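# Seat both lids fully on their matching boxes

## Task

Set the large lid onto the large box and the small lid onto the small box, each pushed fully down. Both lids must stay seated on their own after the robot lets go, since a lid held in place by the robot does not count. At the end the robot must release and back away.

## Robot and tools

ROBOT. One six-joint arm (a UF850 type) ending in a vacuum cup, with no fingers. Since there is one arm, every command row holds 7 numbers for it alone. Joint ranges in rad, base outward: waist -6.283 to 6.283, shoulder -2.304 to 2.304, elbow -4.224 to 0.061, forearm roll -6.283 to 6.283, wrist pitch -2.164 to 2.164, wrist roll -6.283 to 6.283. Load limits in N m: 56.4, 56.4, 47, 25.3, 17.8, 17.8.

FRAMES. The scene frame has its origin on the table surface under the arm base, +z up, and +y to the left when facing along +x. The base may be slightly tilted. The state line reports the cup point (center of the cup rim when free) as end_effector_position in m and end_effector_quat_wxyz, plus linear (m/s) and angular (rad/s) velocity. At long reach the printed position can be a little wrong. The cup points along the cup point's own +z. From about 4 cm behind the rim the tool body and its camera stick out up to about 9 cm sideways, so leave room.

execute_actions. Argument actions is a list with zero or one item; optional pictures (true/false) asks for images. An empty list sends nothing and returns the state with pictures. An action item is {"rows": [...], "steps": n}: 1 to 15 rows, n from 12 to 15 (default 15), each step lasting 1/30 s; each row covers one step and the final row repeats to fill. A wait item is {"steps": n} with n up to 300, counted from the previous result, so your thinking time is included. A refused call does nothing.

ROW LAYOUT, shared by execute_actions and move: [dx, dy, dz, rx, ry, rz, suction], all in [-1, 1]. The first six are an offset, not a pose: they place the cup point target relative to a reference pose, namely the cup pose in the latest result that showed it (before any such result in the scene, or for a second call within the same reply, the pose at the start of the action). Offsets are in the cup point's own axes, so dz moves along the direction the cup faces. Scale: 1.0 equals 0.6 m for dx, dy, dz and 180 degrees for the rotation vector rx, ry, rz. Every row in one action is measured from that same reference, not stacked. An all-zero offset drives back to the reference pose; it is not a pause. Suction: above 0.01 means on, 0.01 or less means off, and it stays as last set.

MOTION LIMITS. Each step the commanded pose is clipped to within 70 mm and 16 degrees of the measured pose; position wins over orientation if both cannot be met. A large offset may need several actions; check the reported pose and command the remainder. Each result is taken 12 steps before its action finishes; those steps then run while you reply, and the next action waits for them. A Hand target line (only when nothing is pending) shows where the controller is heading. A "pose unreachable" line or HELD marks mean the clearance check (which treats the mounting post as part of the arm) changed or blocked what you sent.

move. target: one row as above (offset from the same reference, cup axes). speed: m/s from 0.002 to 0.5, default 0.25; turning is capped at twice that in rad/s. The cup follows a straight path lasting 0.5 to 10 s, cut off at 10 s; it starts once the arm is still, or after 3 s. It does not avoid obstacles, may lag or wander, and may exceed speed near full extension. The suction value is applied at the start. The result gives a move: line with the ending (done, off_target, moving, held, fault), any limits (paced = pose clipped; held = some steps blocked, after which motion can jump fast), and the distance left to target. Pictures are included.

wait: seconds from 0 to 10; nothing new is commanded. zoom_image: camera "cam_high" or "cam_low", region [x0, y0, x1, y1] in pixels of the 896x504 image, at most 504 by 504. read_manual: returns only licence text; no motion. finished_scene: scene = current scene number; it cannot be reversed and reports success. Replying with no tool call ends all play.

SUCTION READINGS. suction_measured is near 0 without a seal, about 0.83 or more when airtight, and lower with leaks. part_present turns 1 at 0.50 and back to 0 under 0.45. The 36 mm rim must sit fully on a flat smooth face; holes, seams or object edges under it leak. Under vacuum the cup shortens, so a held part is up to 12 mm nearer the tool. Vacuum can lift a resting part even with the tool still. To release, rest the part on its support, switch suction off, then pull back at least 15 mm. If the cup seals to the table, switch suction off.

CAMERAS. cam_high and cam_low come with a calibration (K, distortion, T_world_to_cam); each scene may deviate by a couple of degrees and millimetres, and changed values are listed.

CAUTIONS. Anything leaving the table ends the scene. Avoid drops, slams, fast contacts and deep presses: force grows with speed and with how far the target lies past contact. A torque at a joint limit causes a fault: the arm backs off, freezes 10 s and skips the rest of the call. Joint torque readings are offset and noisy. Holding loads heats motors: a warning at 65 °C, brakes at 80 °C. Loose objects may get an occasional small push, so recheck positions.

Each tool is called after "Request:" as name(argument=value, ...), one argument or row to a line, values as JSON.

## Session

Request:
execute_actions(
  actions=[],
)

Scene clock: 0.00 s of 6200.00 s.
end_effector_position=(+0.6015, +0.0247, +0.3460) suction_measured=0.00 part_present=0 end_effector_quat_wxyz=(-0.005, -0.022, +1.000, +0.007) end_effector_velocity=(-0.000, -0.001, +0.000) end_effector_angular_velocity=(-0.000, +0.001, -0.002)
Joint positions: [ 0.003 -0.535 -1.293 -0.    -0.761 -1.568]
Joint velocities: [-0.001  0.     0.    -0.    -0.001  0.   ]
Joint torques (N m, as the arm reports them, + toward a larger angle): no reading
Motor temperatures (°C, as the motors report them): [28 26 29 28 32 32]
Hand target: +0.602, +0.025, +0.346; -0.005, -0.022, +1.000, +0.007

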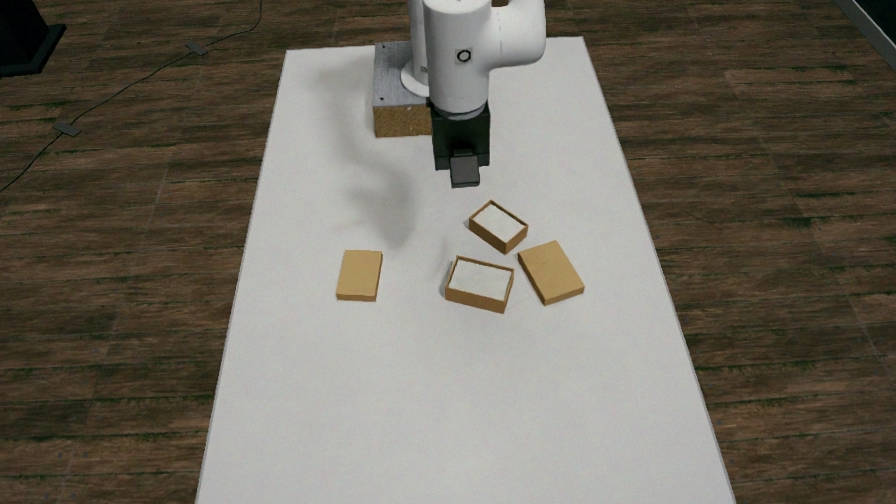

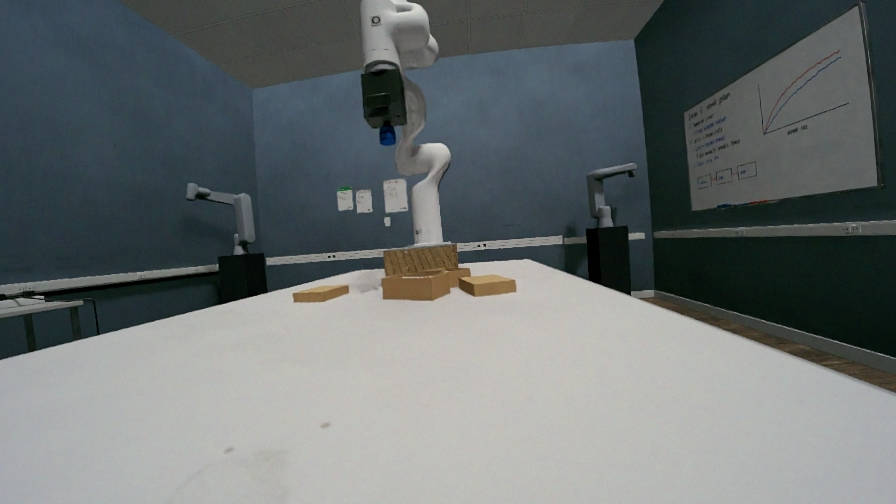

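Request:
zoom_image(
  camera="cam_high",
  region=[435, 240, 525, 330],
)

Request:
zoom_image(
  camera="cam_high",
  region=[505, 230, 595, 320],
)

Request:
zoom_image(
  camera="cam_high",
  region=[315, 230, 405, 320],
)

Request:
zoom_image(
  camera="cam_high",
  region=[455, 180, 545, 270],
)

Request:
zoom_image(
  camera="cam_low",
  region=[375, 250, 525, 310],
)

Region (435, 240, 525, 330) of cam_high's 896x504 image, scaled by 5.600, with more detail than that image has.

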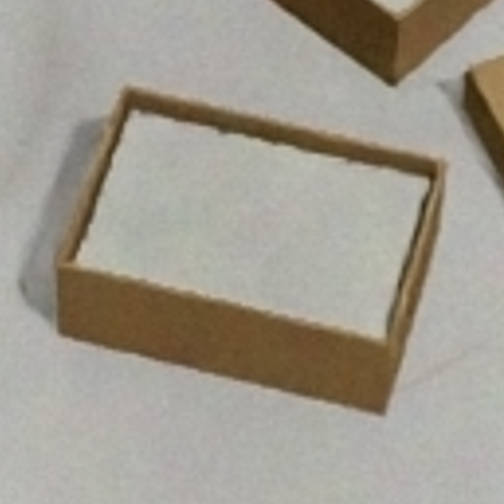

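Region (505, 230, 595, 320) of cam_high's 896x504 image, scaled by 5.600, with more detail than that image has.

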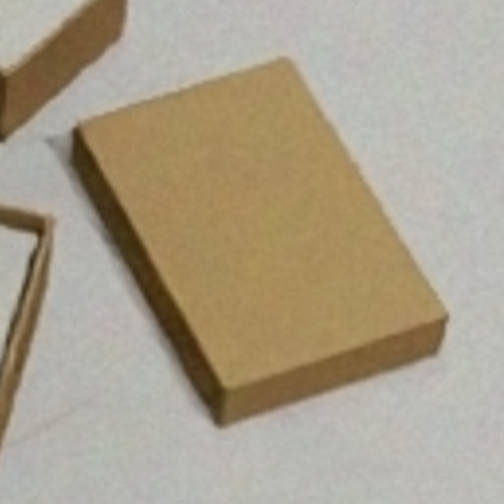

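Region (315, 230, 405, 320) of cam_high's 896x504 image, scaled by 5.600, with more detail than that image has.

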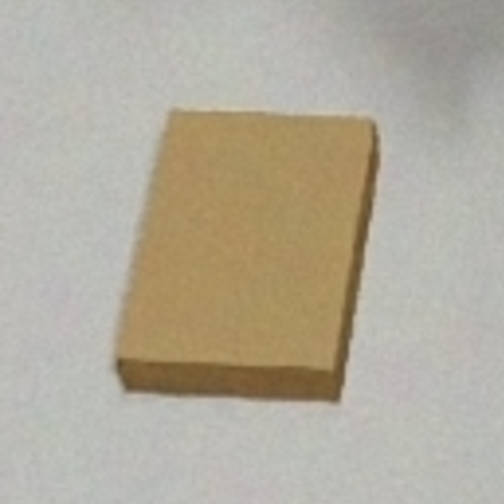

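Region (455, 180, 545, 270) of cam_high's 896x504 image, scaled by 5.600, with more detail than that image has.

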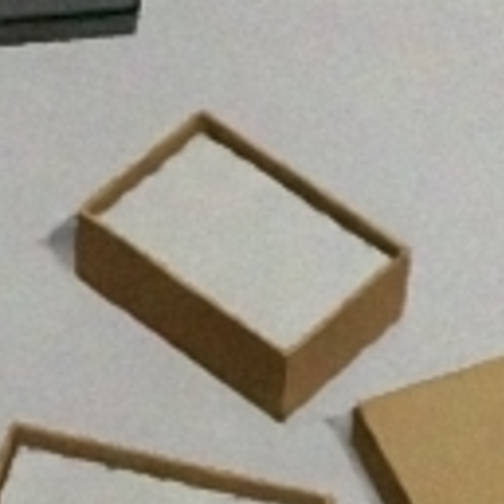

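Region (375, 250, 525, 310) of cam_low's 896x504 image, scaled by 3.360, with more detail than that image has; it fills the top 202 rows of this view, and the rest is white.

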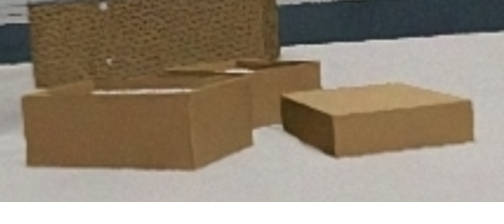

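Request:
move(
  target=[0.0385,0.3147,0.49,0,0,-0.694,0],
  speed=0.5,
)

Request:
move(
  target=[0.001,0,0.057,0,0.0055,0,1],
  speed=0.04,
)

Request:
zoom_image(
  camera="cam_high",
  region=[505, 230, 595, 320],
)

Scene clock: 5.23 s of 6200.00 s.
end_effector_position=(+0.5666, +0.2161, +0.0550) suction_measured=0.00 part_present=0 end_effector_quat_wxyz=(-0.003, +0.897, -0.443, -0.007) end_effector_velocity=(-0.001, +0.001, -0.001) end_effector_angular_velocity=(+0.006, +0.005, +0.007)
Joint positions: [ 0.32  -1.041 -1.345 -0.003 -0.306 -3.429]
Joint velocities: [-0.002 -0.002 -0.001  0.026 -0.002 -0.034]
Joint torques (N m, as the arm reports them, + toward a larger angle): [  5.08  60.51 -16.99  -2.37   0.37   0.  ]
Motor temperatures (°C, as the motors report them): [28 26 29 28 32 32]
Hand target: +0.566, +0.216, +0.055; -0.003, +0.897, -0.443, -0.008
Off the commanded pose: 0.000 m, 0 deg.
Kept back: nothing.
move: done

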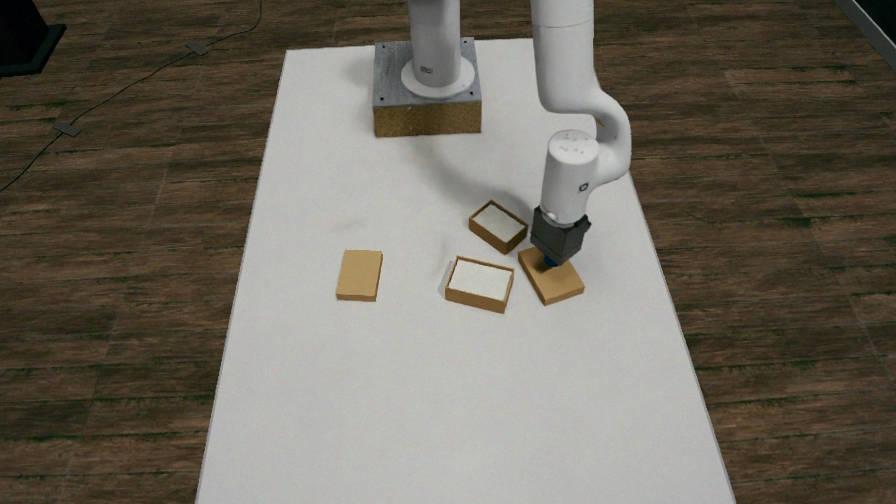

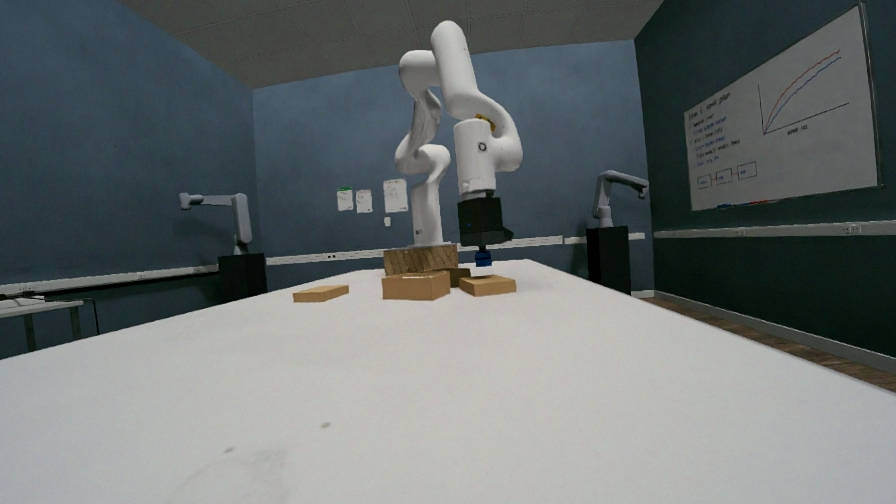

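Scene clock: 6.43 s of 6200.00 s.
end_effector_position=(+0.5667, +0.2161, +0.0210) suction_measured=0.91 part_present=1 end_effector_quat_wxyz=(+0.000, +0.897, -0.443, +0.000) end_effector_velocity=(+0.001, +0.001, -0.000) end_effector_angular_velocity=(-0.000, -0.002, +0.000)
Joint positions: [ 0.325 -1.111 -1.376 -0.067 -0.263 -3.361]
Joint velocities: [ 0.001 -0.001 -0.002 -0.004  0.001  0.005]
Joint torques (N m, as the arm reports them, + toward a larger angle): [  4.15  61.47 -16.56  -1.87   0.33   0.01]
Motor temperatures (°C, as the motors report them): [28 26 29 28 32 32]
Hand target: +0.567, +0.216, +0.021; +0.000, +0.897, -0.443, +0.000
Off the commanded pose: 0.000 m, 0 deg.
Kept back: nothing.
move: done

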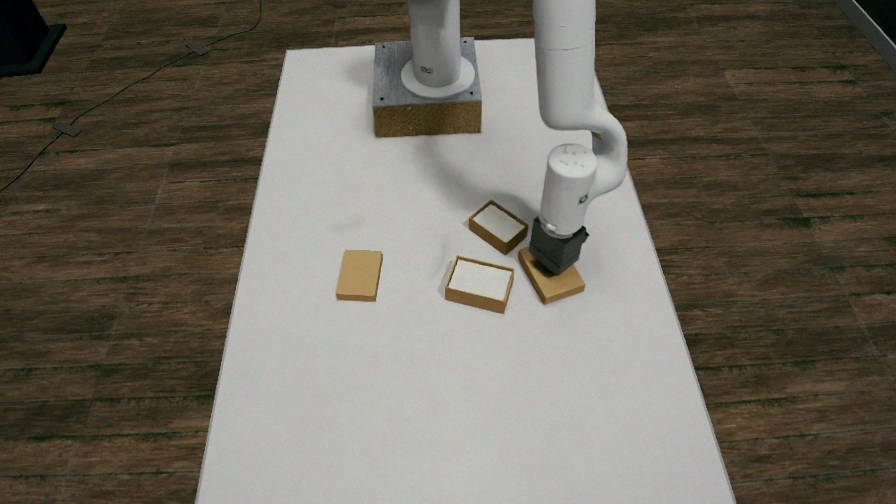

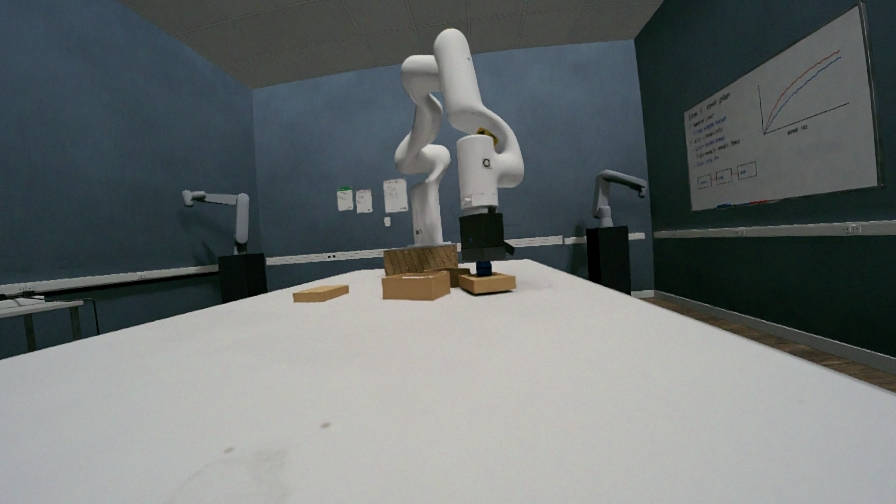

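Region (505, 230, 595, 320) of cam_high's 896x504 image, scaled by 5.600, with more detail than that image has.

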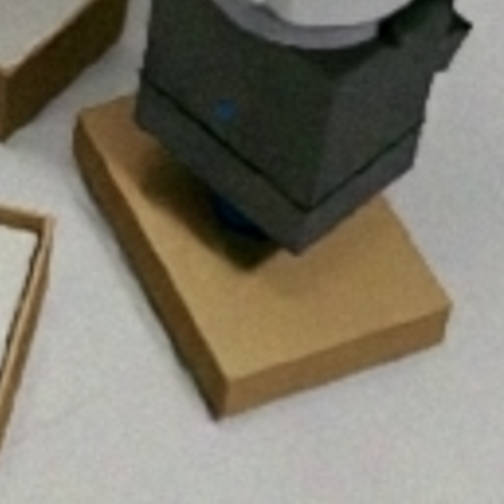

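Request:
move(
  target=[0,0,-0.077,0,0,0,1],
  speed=0.15,
)

Request:
move(
  target=[0.2305,0.117,0,0,0,-0.292,1],
  speed=0.35,
)

Request:
zoom_image(
  camera="cam_high",
  region=[435, 240, 525, 330],
)

Request:
zoom_image(
  camera="cam_low",
  region=[370, 245, 460, 310],
)

Scene clock: 7.80 s of 6200.00 s.
end_effector_position=(+0.5665, +0.2161, +0.0669) suction_measured=0.96 part_present=1 end_effector_quat_wxyz=(+0.001, +0.897, -0.443, +0.000) end_effector_velocity=(+0.001, +0.000, +0.002) end_effector_angular_velocity=(+0.001, -0.002, -0.001)
Joint positions: [ 0.327 -1.015 -1.33  -0.057 -0.312 -3.37 ]
Joint velocities: [ 0.     0.004  0.001  0.    -0.001  0.001]
Joint torques (N m, as the arm reports them, + toward a larger angle): [  4.68  60.55 -17.26  -1.71   0.37  -0.01]
Motor temperatures (°C, as the motors report them): [28 26 29 28 32 32]
Hand target: +0.567, +0.216, +0.067; +0.000, +0.897, -0.443, +0.000
Off the commanded pose: 0.000 m, 0 deg.
Kept back: nothing.
move: done

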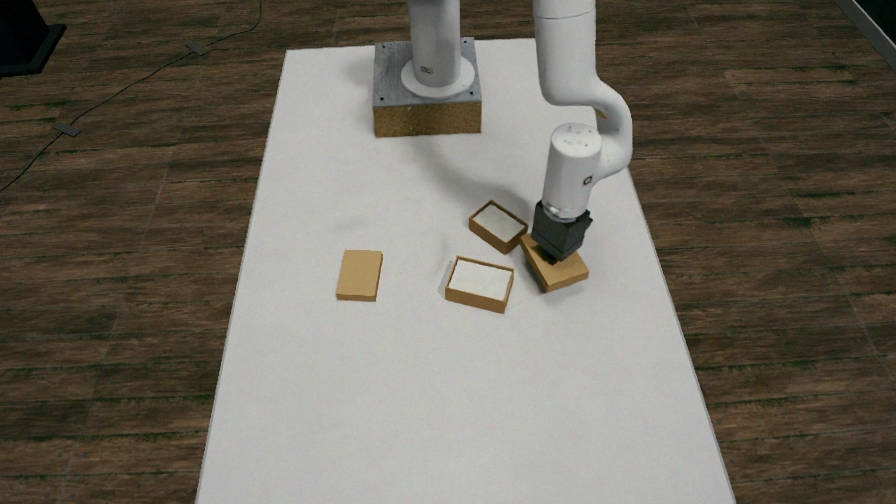

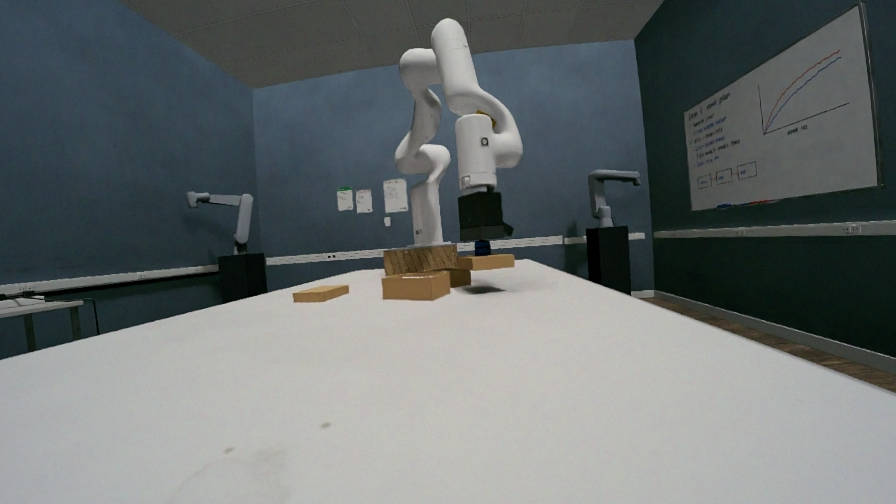

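Scene clock: 9.73 s of 6200.00 s.
end_effector_position=(+0.5951, +0.0639, +0.0669) suction_measured=0.96 part_present=1 end_effector_quat_wxyz=(+0.001, +1.000, -0.000, +0.000) end_effector_velocity=(-0.000, -0.000, +0.000) end_effector_angular_velocity=(+0.009, +0.004, +0.006)
Joint positions: [ 0.069 -0.996 -1.298 -0.057 -0.295 -4.545]
Joint velocities: [-0.004 -0.001 -0.002  0.033 -0.004 -0.041]
Joint torques (N m, as the arm reports them, + toward a larger angle): [  4.61  60.19 -17.07  -2.72   0.34  -0.16]
Motor temperatures (°C, as the motors report them): [28 26 29 28 32 32]
Hand target: +0.595, +0.064, +0.067; +0.000, +1.000, -0.000, -0.000
Off the commanded pose: 0.000 m, 0 deg.
Kept back: nothing.
move: done

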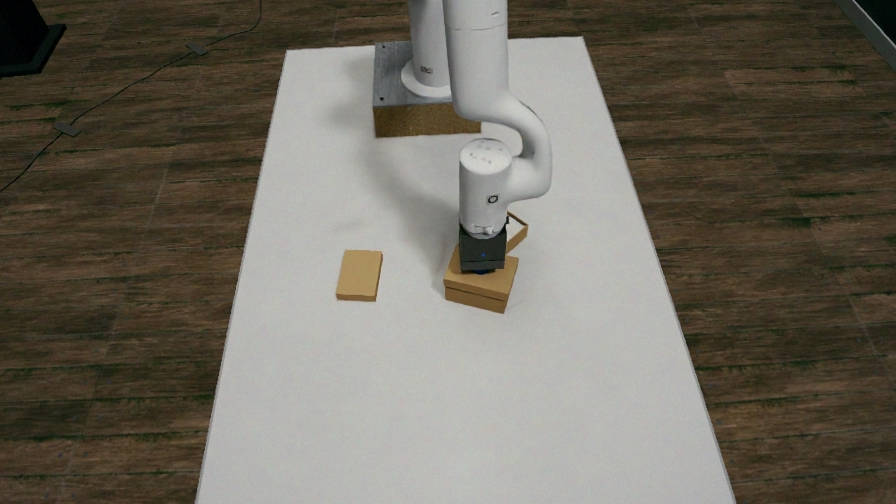

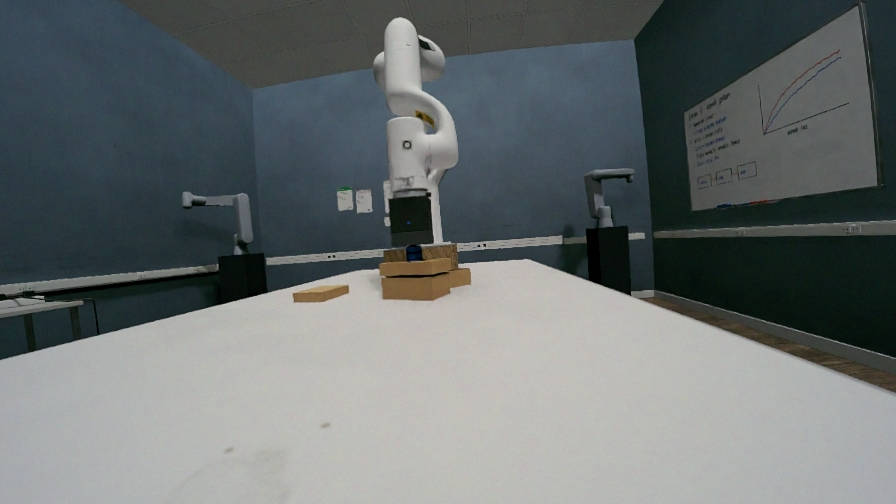

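Region (435, 240, 525, 330) of cam_high's 896x504 image, scaled by 5.600, with more detail than that image has.

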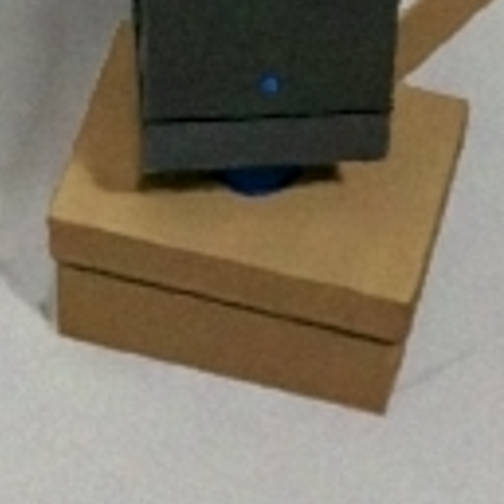

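Region (370, 245, 460, 310) of cam_low's 896x504 image, scaled by 5.600, with more detail than that image has.

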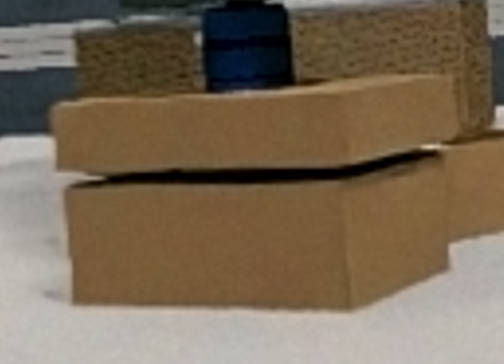

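Request:
move(
  target=[0.0035,0.0027,0.005,0,0,0,1],
  speed=0.03,
)

Request:
move(
  target=[0,0,0.012,0,0,0,1],
  speed=0.015,
)

Request:
zoom_image(
  camera="cam_high",
  region=[435, 240, 525, 330],
)

Request:
zoom_image(
  camera="cam_low",
  region=[370, 245, 460, 310],
)

Scene clock: 11.40 s of 6200.00 s.
end_effector_position=(+0.5972, +0.0623, +0.0640) suction_measured=0.96 part_present=1 end_effector_quat_wxyz=(+0.001, +1.000, -0.000, +0.000) end_effector_velocity=(+0.000, +0.001, -0.001) end_effector_angular_velocity=(-0.000, +0.000, +0.001)
Joint positions: [ 0.066 -1.005 -1.307 -0.056 -0.295 -4.548]
Joint velocities: [ 0.001 -0.002 -0.002 -0.001 -0.001  0.001]
Joint torques (N m, as the arm reports them, + toward a larger angle): [  4.3   60.09 -17.13  -2.     0.36  -0.06]
Motor temperatures (°C, as the motors report them): [28 26 29 28 32 32]
Hand target: +0.597, +0.062, +0.064; +0.001, +1.000, -0.000, +0.000
Off the commanded pose: 0.000 m, 0 deg.
Kept back: nothing.
move: done

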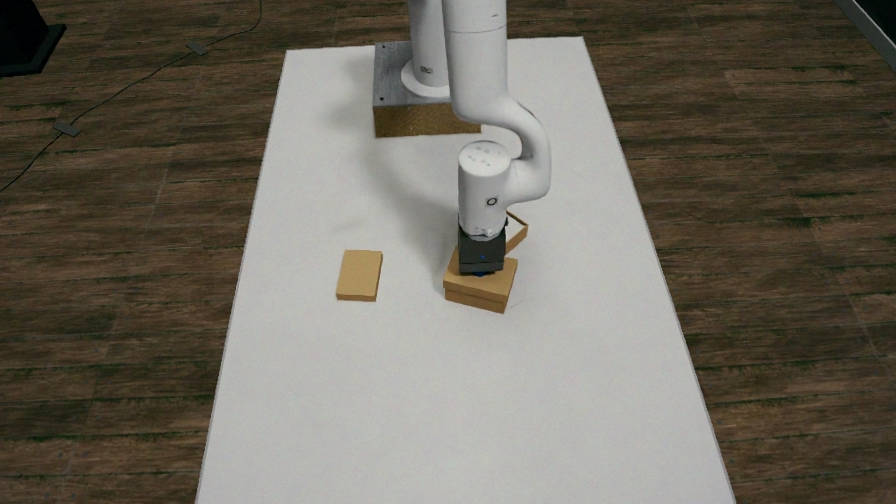

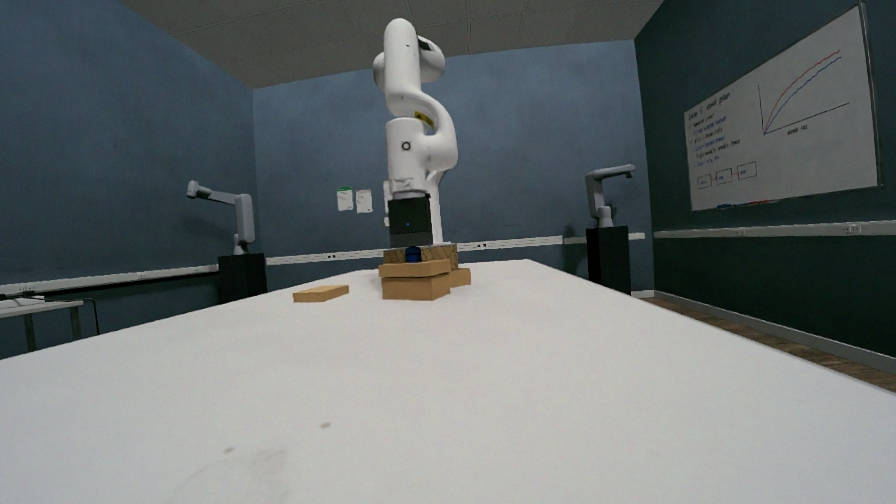

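Scene clock: 12.10 s of 6200.00 s.
end_effector_position=(+0.5972, +0.0623, +0.0569) suction_measured=0.96 part_present=1 end_effector_quat_wxyz=(+0.001, +1.000, -0.000, +0.000) end_effector_velocity=(+0.000, +0.001, -0.001) end_effector_angular_velocity=(-0.000, +0.000, +0.002)
Joint positions: [ 0.066 -1.02  -1.313 -0.058 -0.286 -4.547]
Joint velocities: [ 0.002 -0.002 -0.002 -0.001  0.     0.   ]
Joint torques (N m, as the arm reports them, + toward a larger angle): [  3.79  60.61 -17.08  -1.8    0.44  -0.04]
Motor temperatures (°C, as the motors report them): [28 26 29 28 32 32]
Hand target: +0.597, +0.062, +0.057; +0.001, +1.000, -0.000, +0.000
Off the commanded pose: 0.000 m, 0 deg.
Kept back: nothing.
move: done

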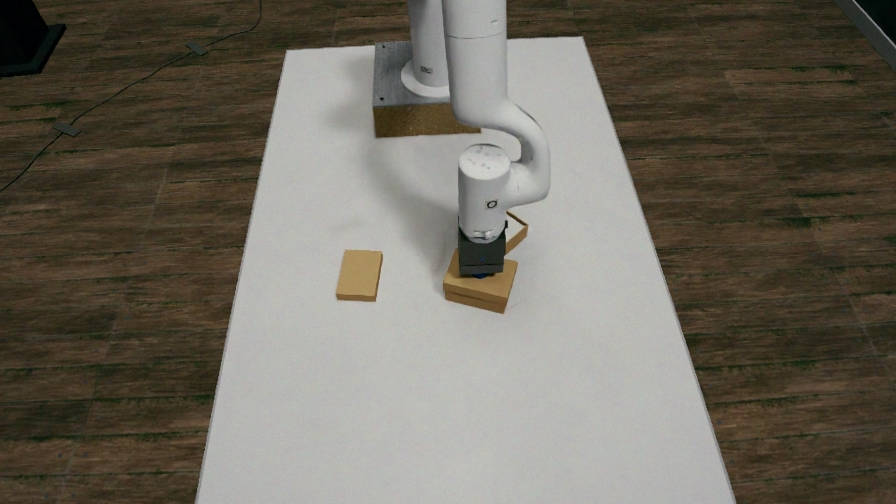

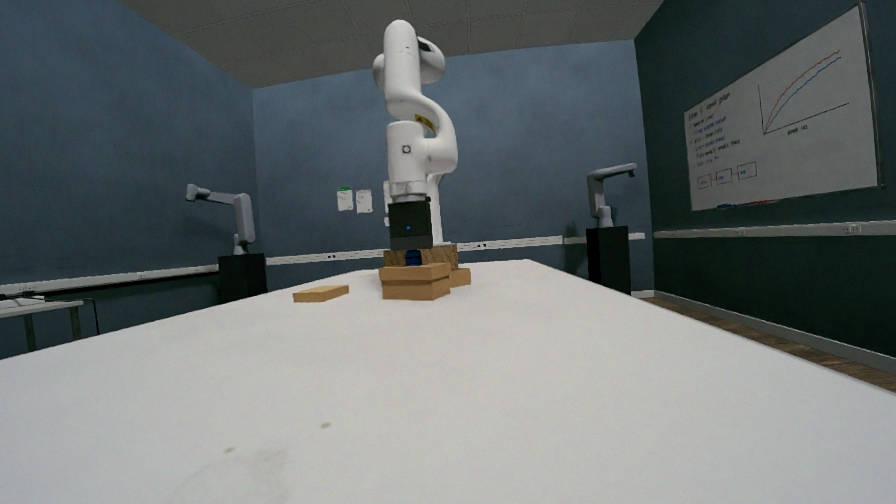

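Region (435, 240, 525, 330) of cam_high's 896x504 image, scaled by 5.600, with more detail than that image has.

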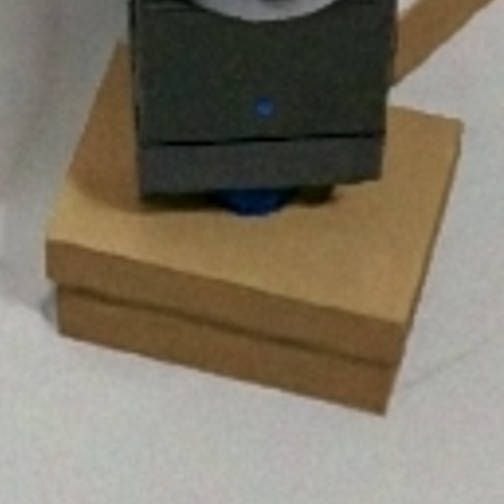

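Region (370, 245, 460, 310) of cam_low's 896x504 image, scaled by 5.600, with more detail than that image has.

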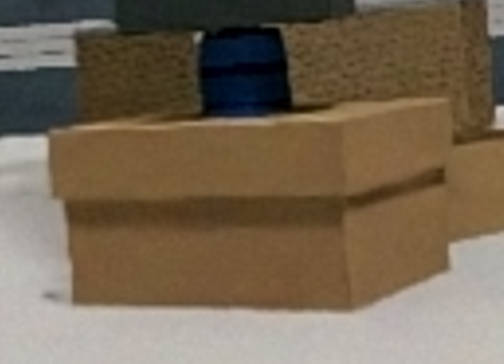

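Request:
move(
  target=[0,0,0.033,0,0,0,1],
  speed=0.025,
)

Request:
move(
  target=[0,0,0,0,0,0,0],
)

Request:
move(
  target=[0,0,-0.05,0,0,0,0],
  speed=0.1,
)

Request:
move(
  target=[-0.0787,0.418,0.04,0,0,0.277,0],
  speed=0.4,
)

Request:
move(
  target=[0,0,0.042,0,0,0,1],
  speed=0.04,
)

Scene clock: 13.77 s of 6200.00 s.
end_effector_position=(+0.5972, +0.0623, +0.0373) suction_measured=0.96 part_present=1 end_effector_quat_wxyz=(+0.001, +1.000, -0.000, -0.000) end_effector_velocity=(+0.000, -0.000, -0.000) end_effector_angular_velocity=(-0.000, +0.000, -0.000)
Joint positions: [ 0.065 -1.061 -1.333 -0.063 -0.265 -4.542]
Joint velocities: [-0.    -0.001 -0.002 -0.    -0.     0.   ]
Joint torques (N m, as the arm reports them, + toward a larger angle): [  4.87  58.77 -16.4   -1.9    0.68  -0.07]
Motor temperatures (°C, as the motors report them): [28 26 29 28 32 32]
Hand target: +0.597, +0.062, +0.037; +0.001, +1.000, -0.000, +0.000
Off the commanded pose: 0.000 m, 0 deg.
Kept back: nothing.
move: done

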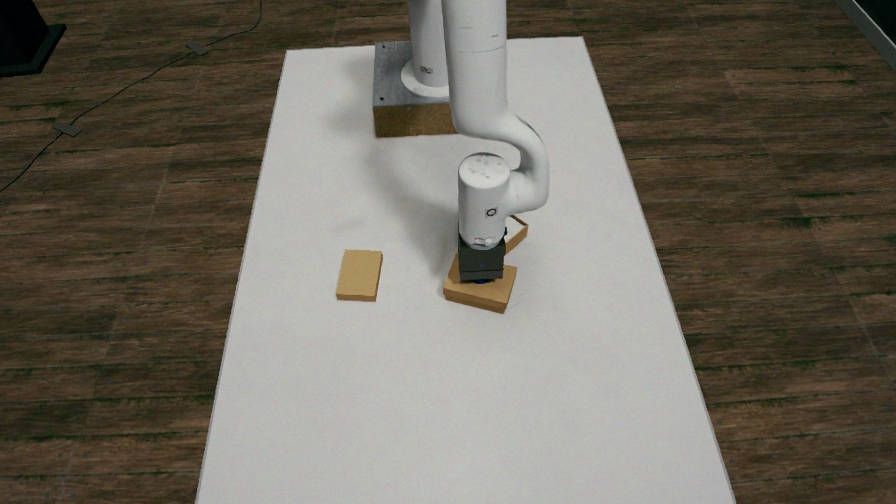

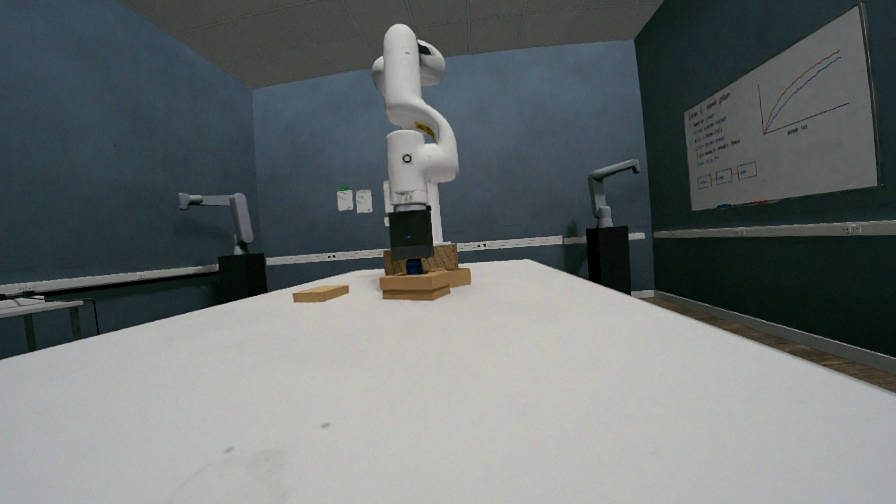

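Scene clock: 14.27 s of 6200.00 s.
end_effector_position=(+0.5975, +0.0623, +0.0374) suction_measured=0.00 part_present=0 end_effector_quat_wxyz=(+0.001, +1.000, -0.000, +0.000) end_effector_velocity=(-0.001, +0.000, -0.001) end_effector_angular_velocity=(-0.000, +0.002, +0.000)
Joint positions: [ 0.065 -1.061 -1.333 -0.063 -0.265 -4.542]
Joint velocities: [ 0.001 -0.002  0.001  0.     0.001  0.001]
Joint torques (N m, as the arm reports them, + toward a larger angle): [  3.69  47.73 -12.78  -1.9    0.82  -0.01]
Motor temperatures (°C, as the motors report them): [28 26 29 28 32 32]
Hand target: +0.597, +0.062, +0.037; +0.001, +1.000, -0.000, -0.000
Off the commanded pose: 0.000 m, 0 deg.
Kept back: nothing.
move: done

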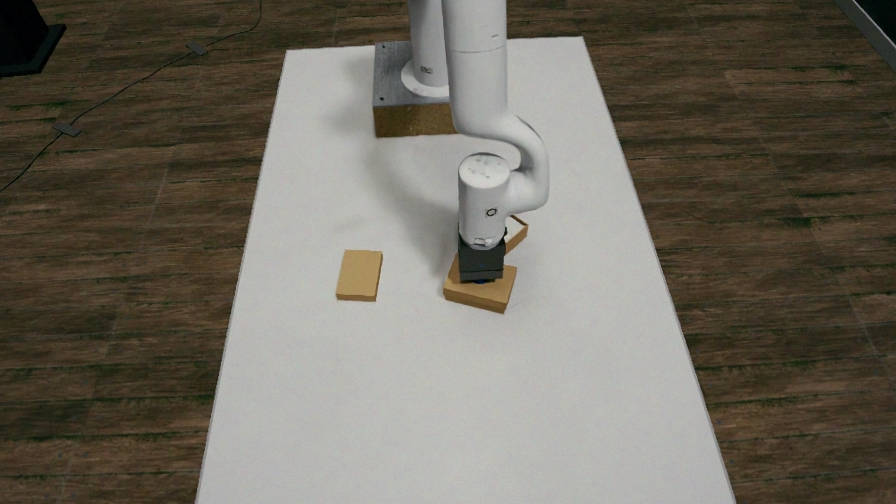

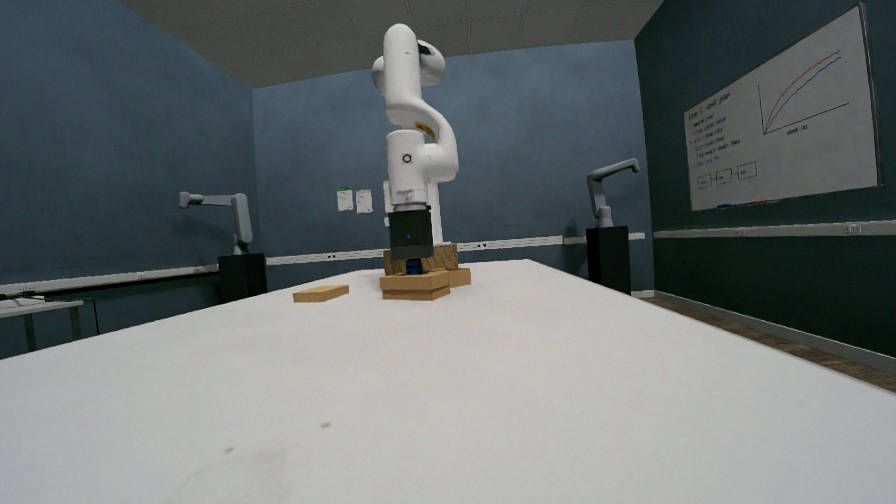

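Scene clock: 15.07 s of 6200.00 s.
end_effector_position=(+0.5973, +0.0623, +0.0672) suction_measured=0.00 part_present=0 end_effector_quat_wxyz=(+0.001, +1.000, -0.000, +0.000) end_effector_velocity=(+0.000, +0.001, +0.002) end_effector_angular_velocity=(+0.000, -0.002, +0.001)
Joint positions: [ 0.066 -0.999 -1.304 -0.056 -0.298 -4.549]
Joint velocities: [ 0.001  0.003  0.001  0.001  0.    -0.   ]
Joint torques (N m, as the arm reports them, + toward a larger angle): [  4.18  59.83 -17.2   -1.75   0.39  -0.02]
Motor temperatures (°C, as the motors report them): [28 26 29 28 32 32]
Hand target: +0.597, +0.062, +0.067; +0.001, +1.000, -0.000, +0.000
Off the commanded pose: 0.000 m, 0 deg.
Kept back: nothing.
move: done

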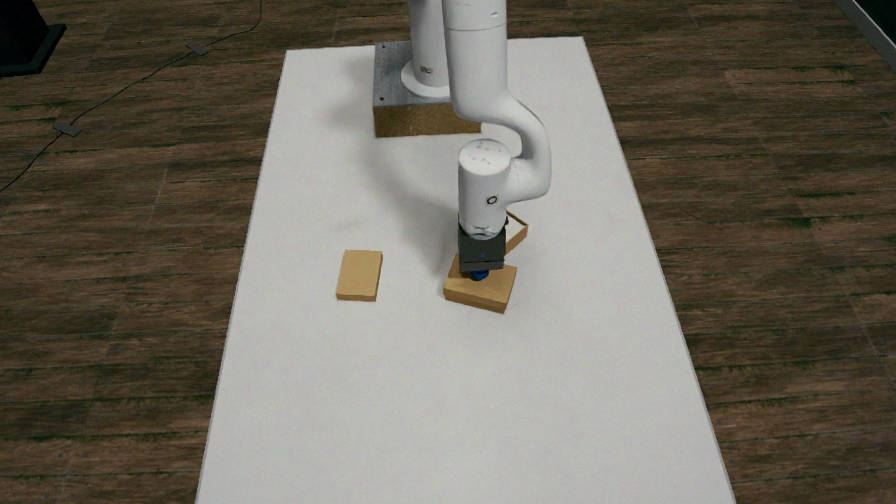

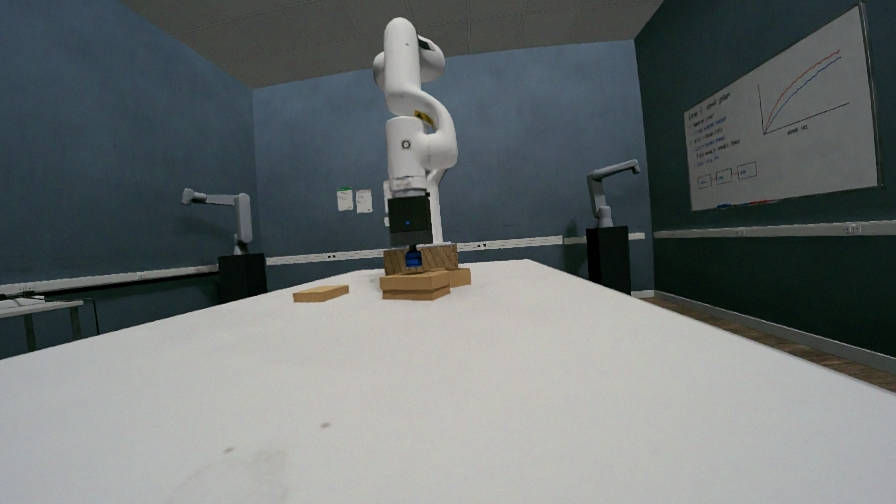

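Scene clock: 16.70 s of 6200.00 s.
end_effector_position=(+0.5507, -0.1881, +0.0433) suction_measured=0.00 part_present=0 end_effector_quat_wxyz=(-0.000, +0.907, -0.421, +0.000) end_effector_velocity=(-0.001, -0.002, -0.001) end_effector_angular_velocity=(-0.002, +0.002, -0.006)
Joint positions: [-0.369 -1.013 -1.257 -0.046 -0.231 -4.123]
Joint velocities: [-0.002 -0.002 -0.001 -0.011 -0.001  0.015]
Joint torques (N m, as the arm reports them, + toward a larger angle): [  4.04  58.94 -15.92  -2.25   0.35  -0.06]
Motor temperatures (°C, as the motors report them): [28 27 29 28 32 32]
Hand target: +0.551, -0.188, +0.043; +0.000, +0.907, -0.422, +0.000
Off the commanded pose: 0.001 m, 0 deg.
Kept back: nothing.
move: done

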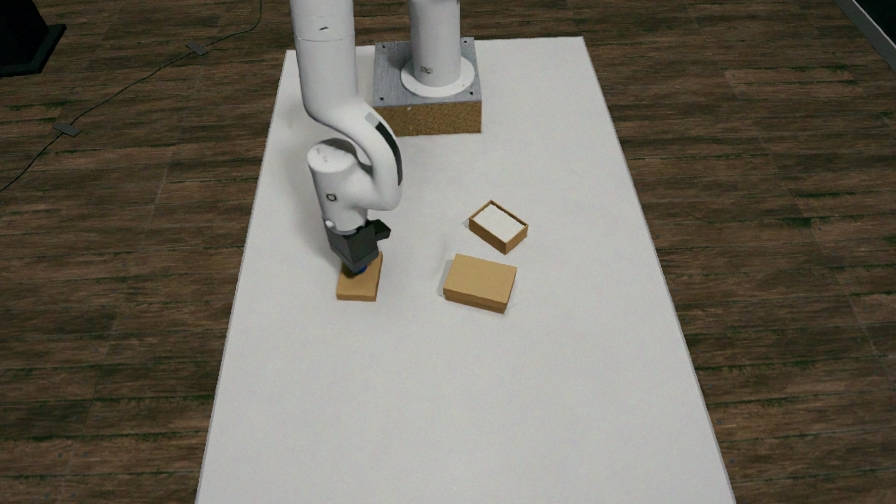

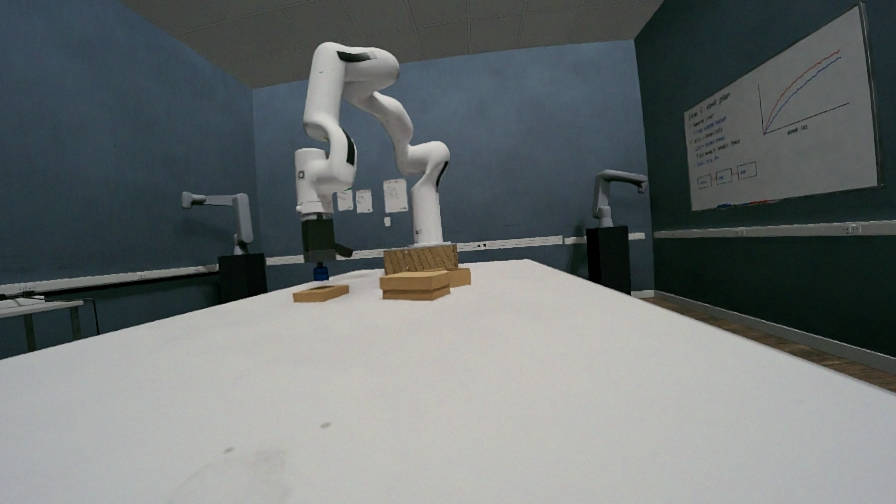

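Scene clock: 17.67 s of 6200.00 s.
end_effector_position=(+0.5508, -0.1881, +0.0183) suction_measured=0.91 part_present=1 end_effector_quat_wxyz=(-0.000, +0.907, -0.421, +0.000) end_effector_velocity=(-0.000, +0.001, -0.001) end_effector_angular_velocity=(+0.000, +0.001, +0.002)
Joint positions: [-0.37  -1.068 -1.285 -0.052 -0.204 -4.118]
Joint velocities: [ 0.001 -0.002 -0.001 -0.    -0.    -0.   ]
Joint torques (N m, as the arm reports them, + toward a larger angle): [  3.85  60.11 -15.36  -2.2    0.37  -0.05]
Motor temperatures (°C, as the motors report them): [28 27 29 28 32 32]
Hand target: +0.551, -0.188, +0.018; -0.000, +0.907, -0.421, +0.000
Off the commanded pose: 0.000 m, 0 deg.
Kept back: nothing.
move: done

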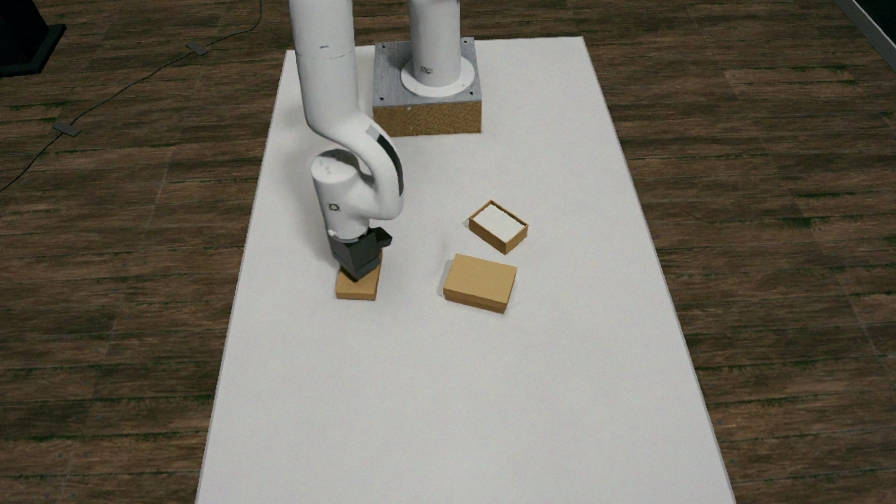

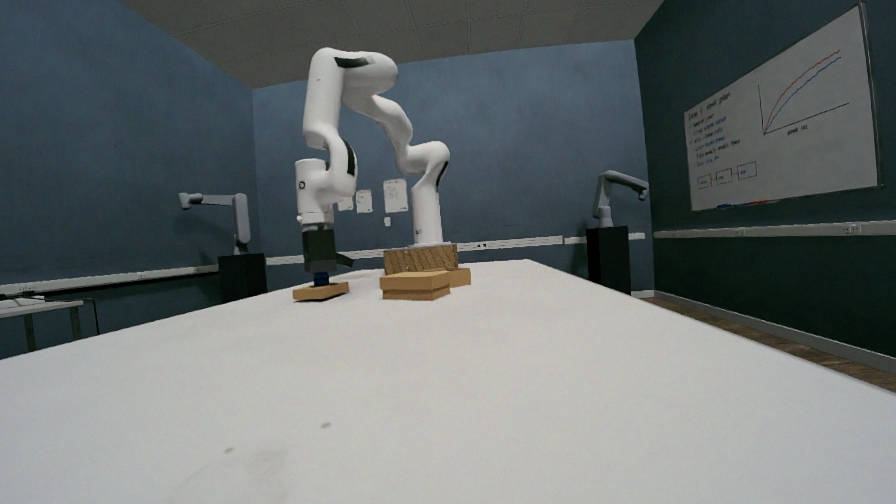

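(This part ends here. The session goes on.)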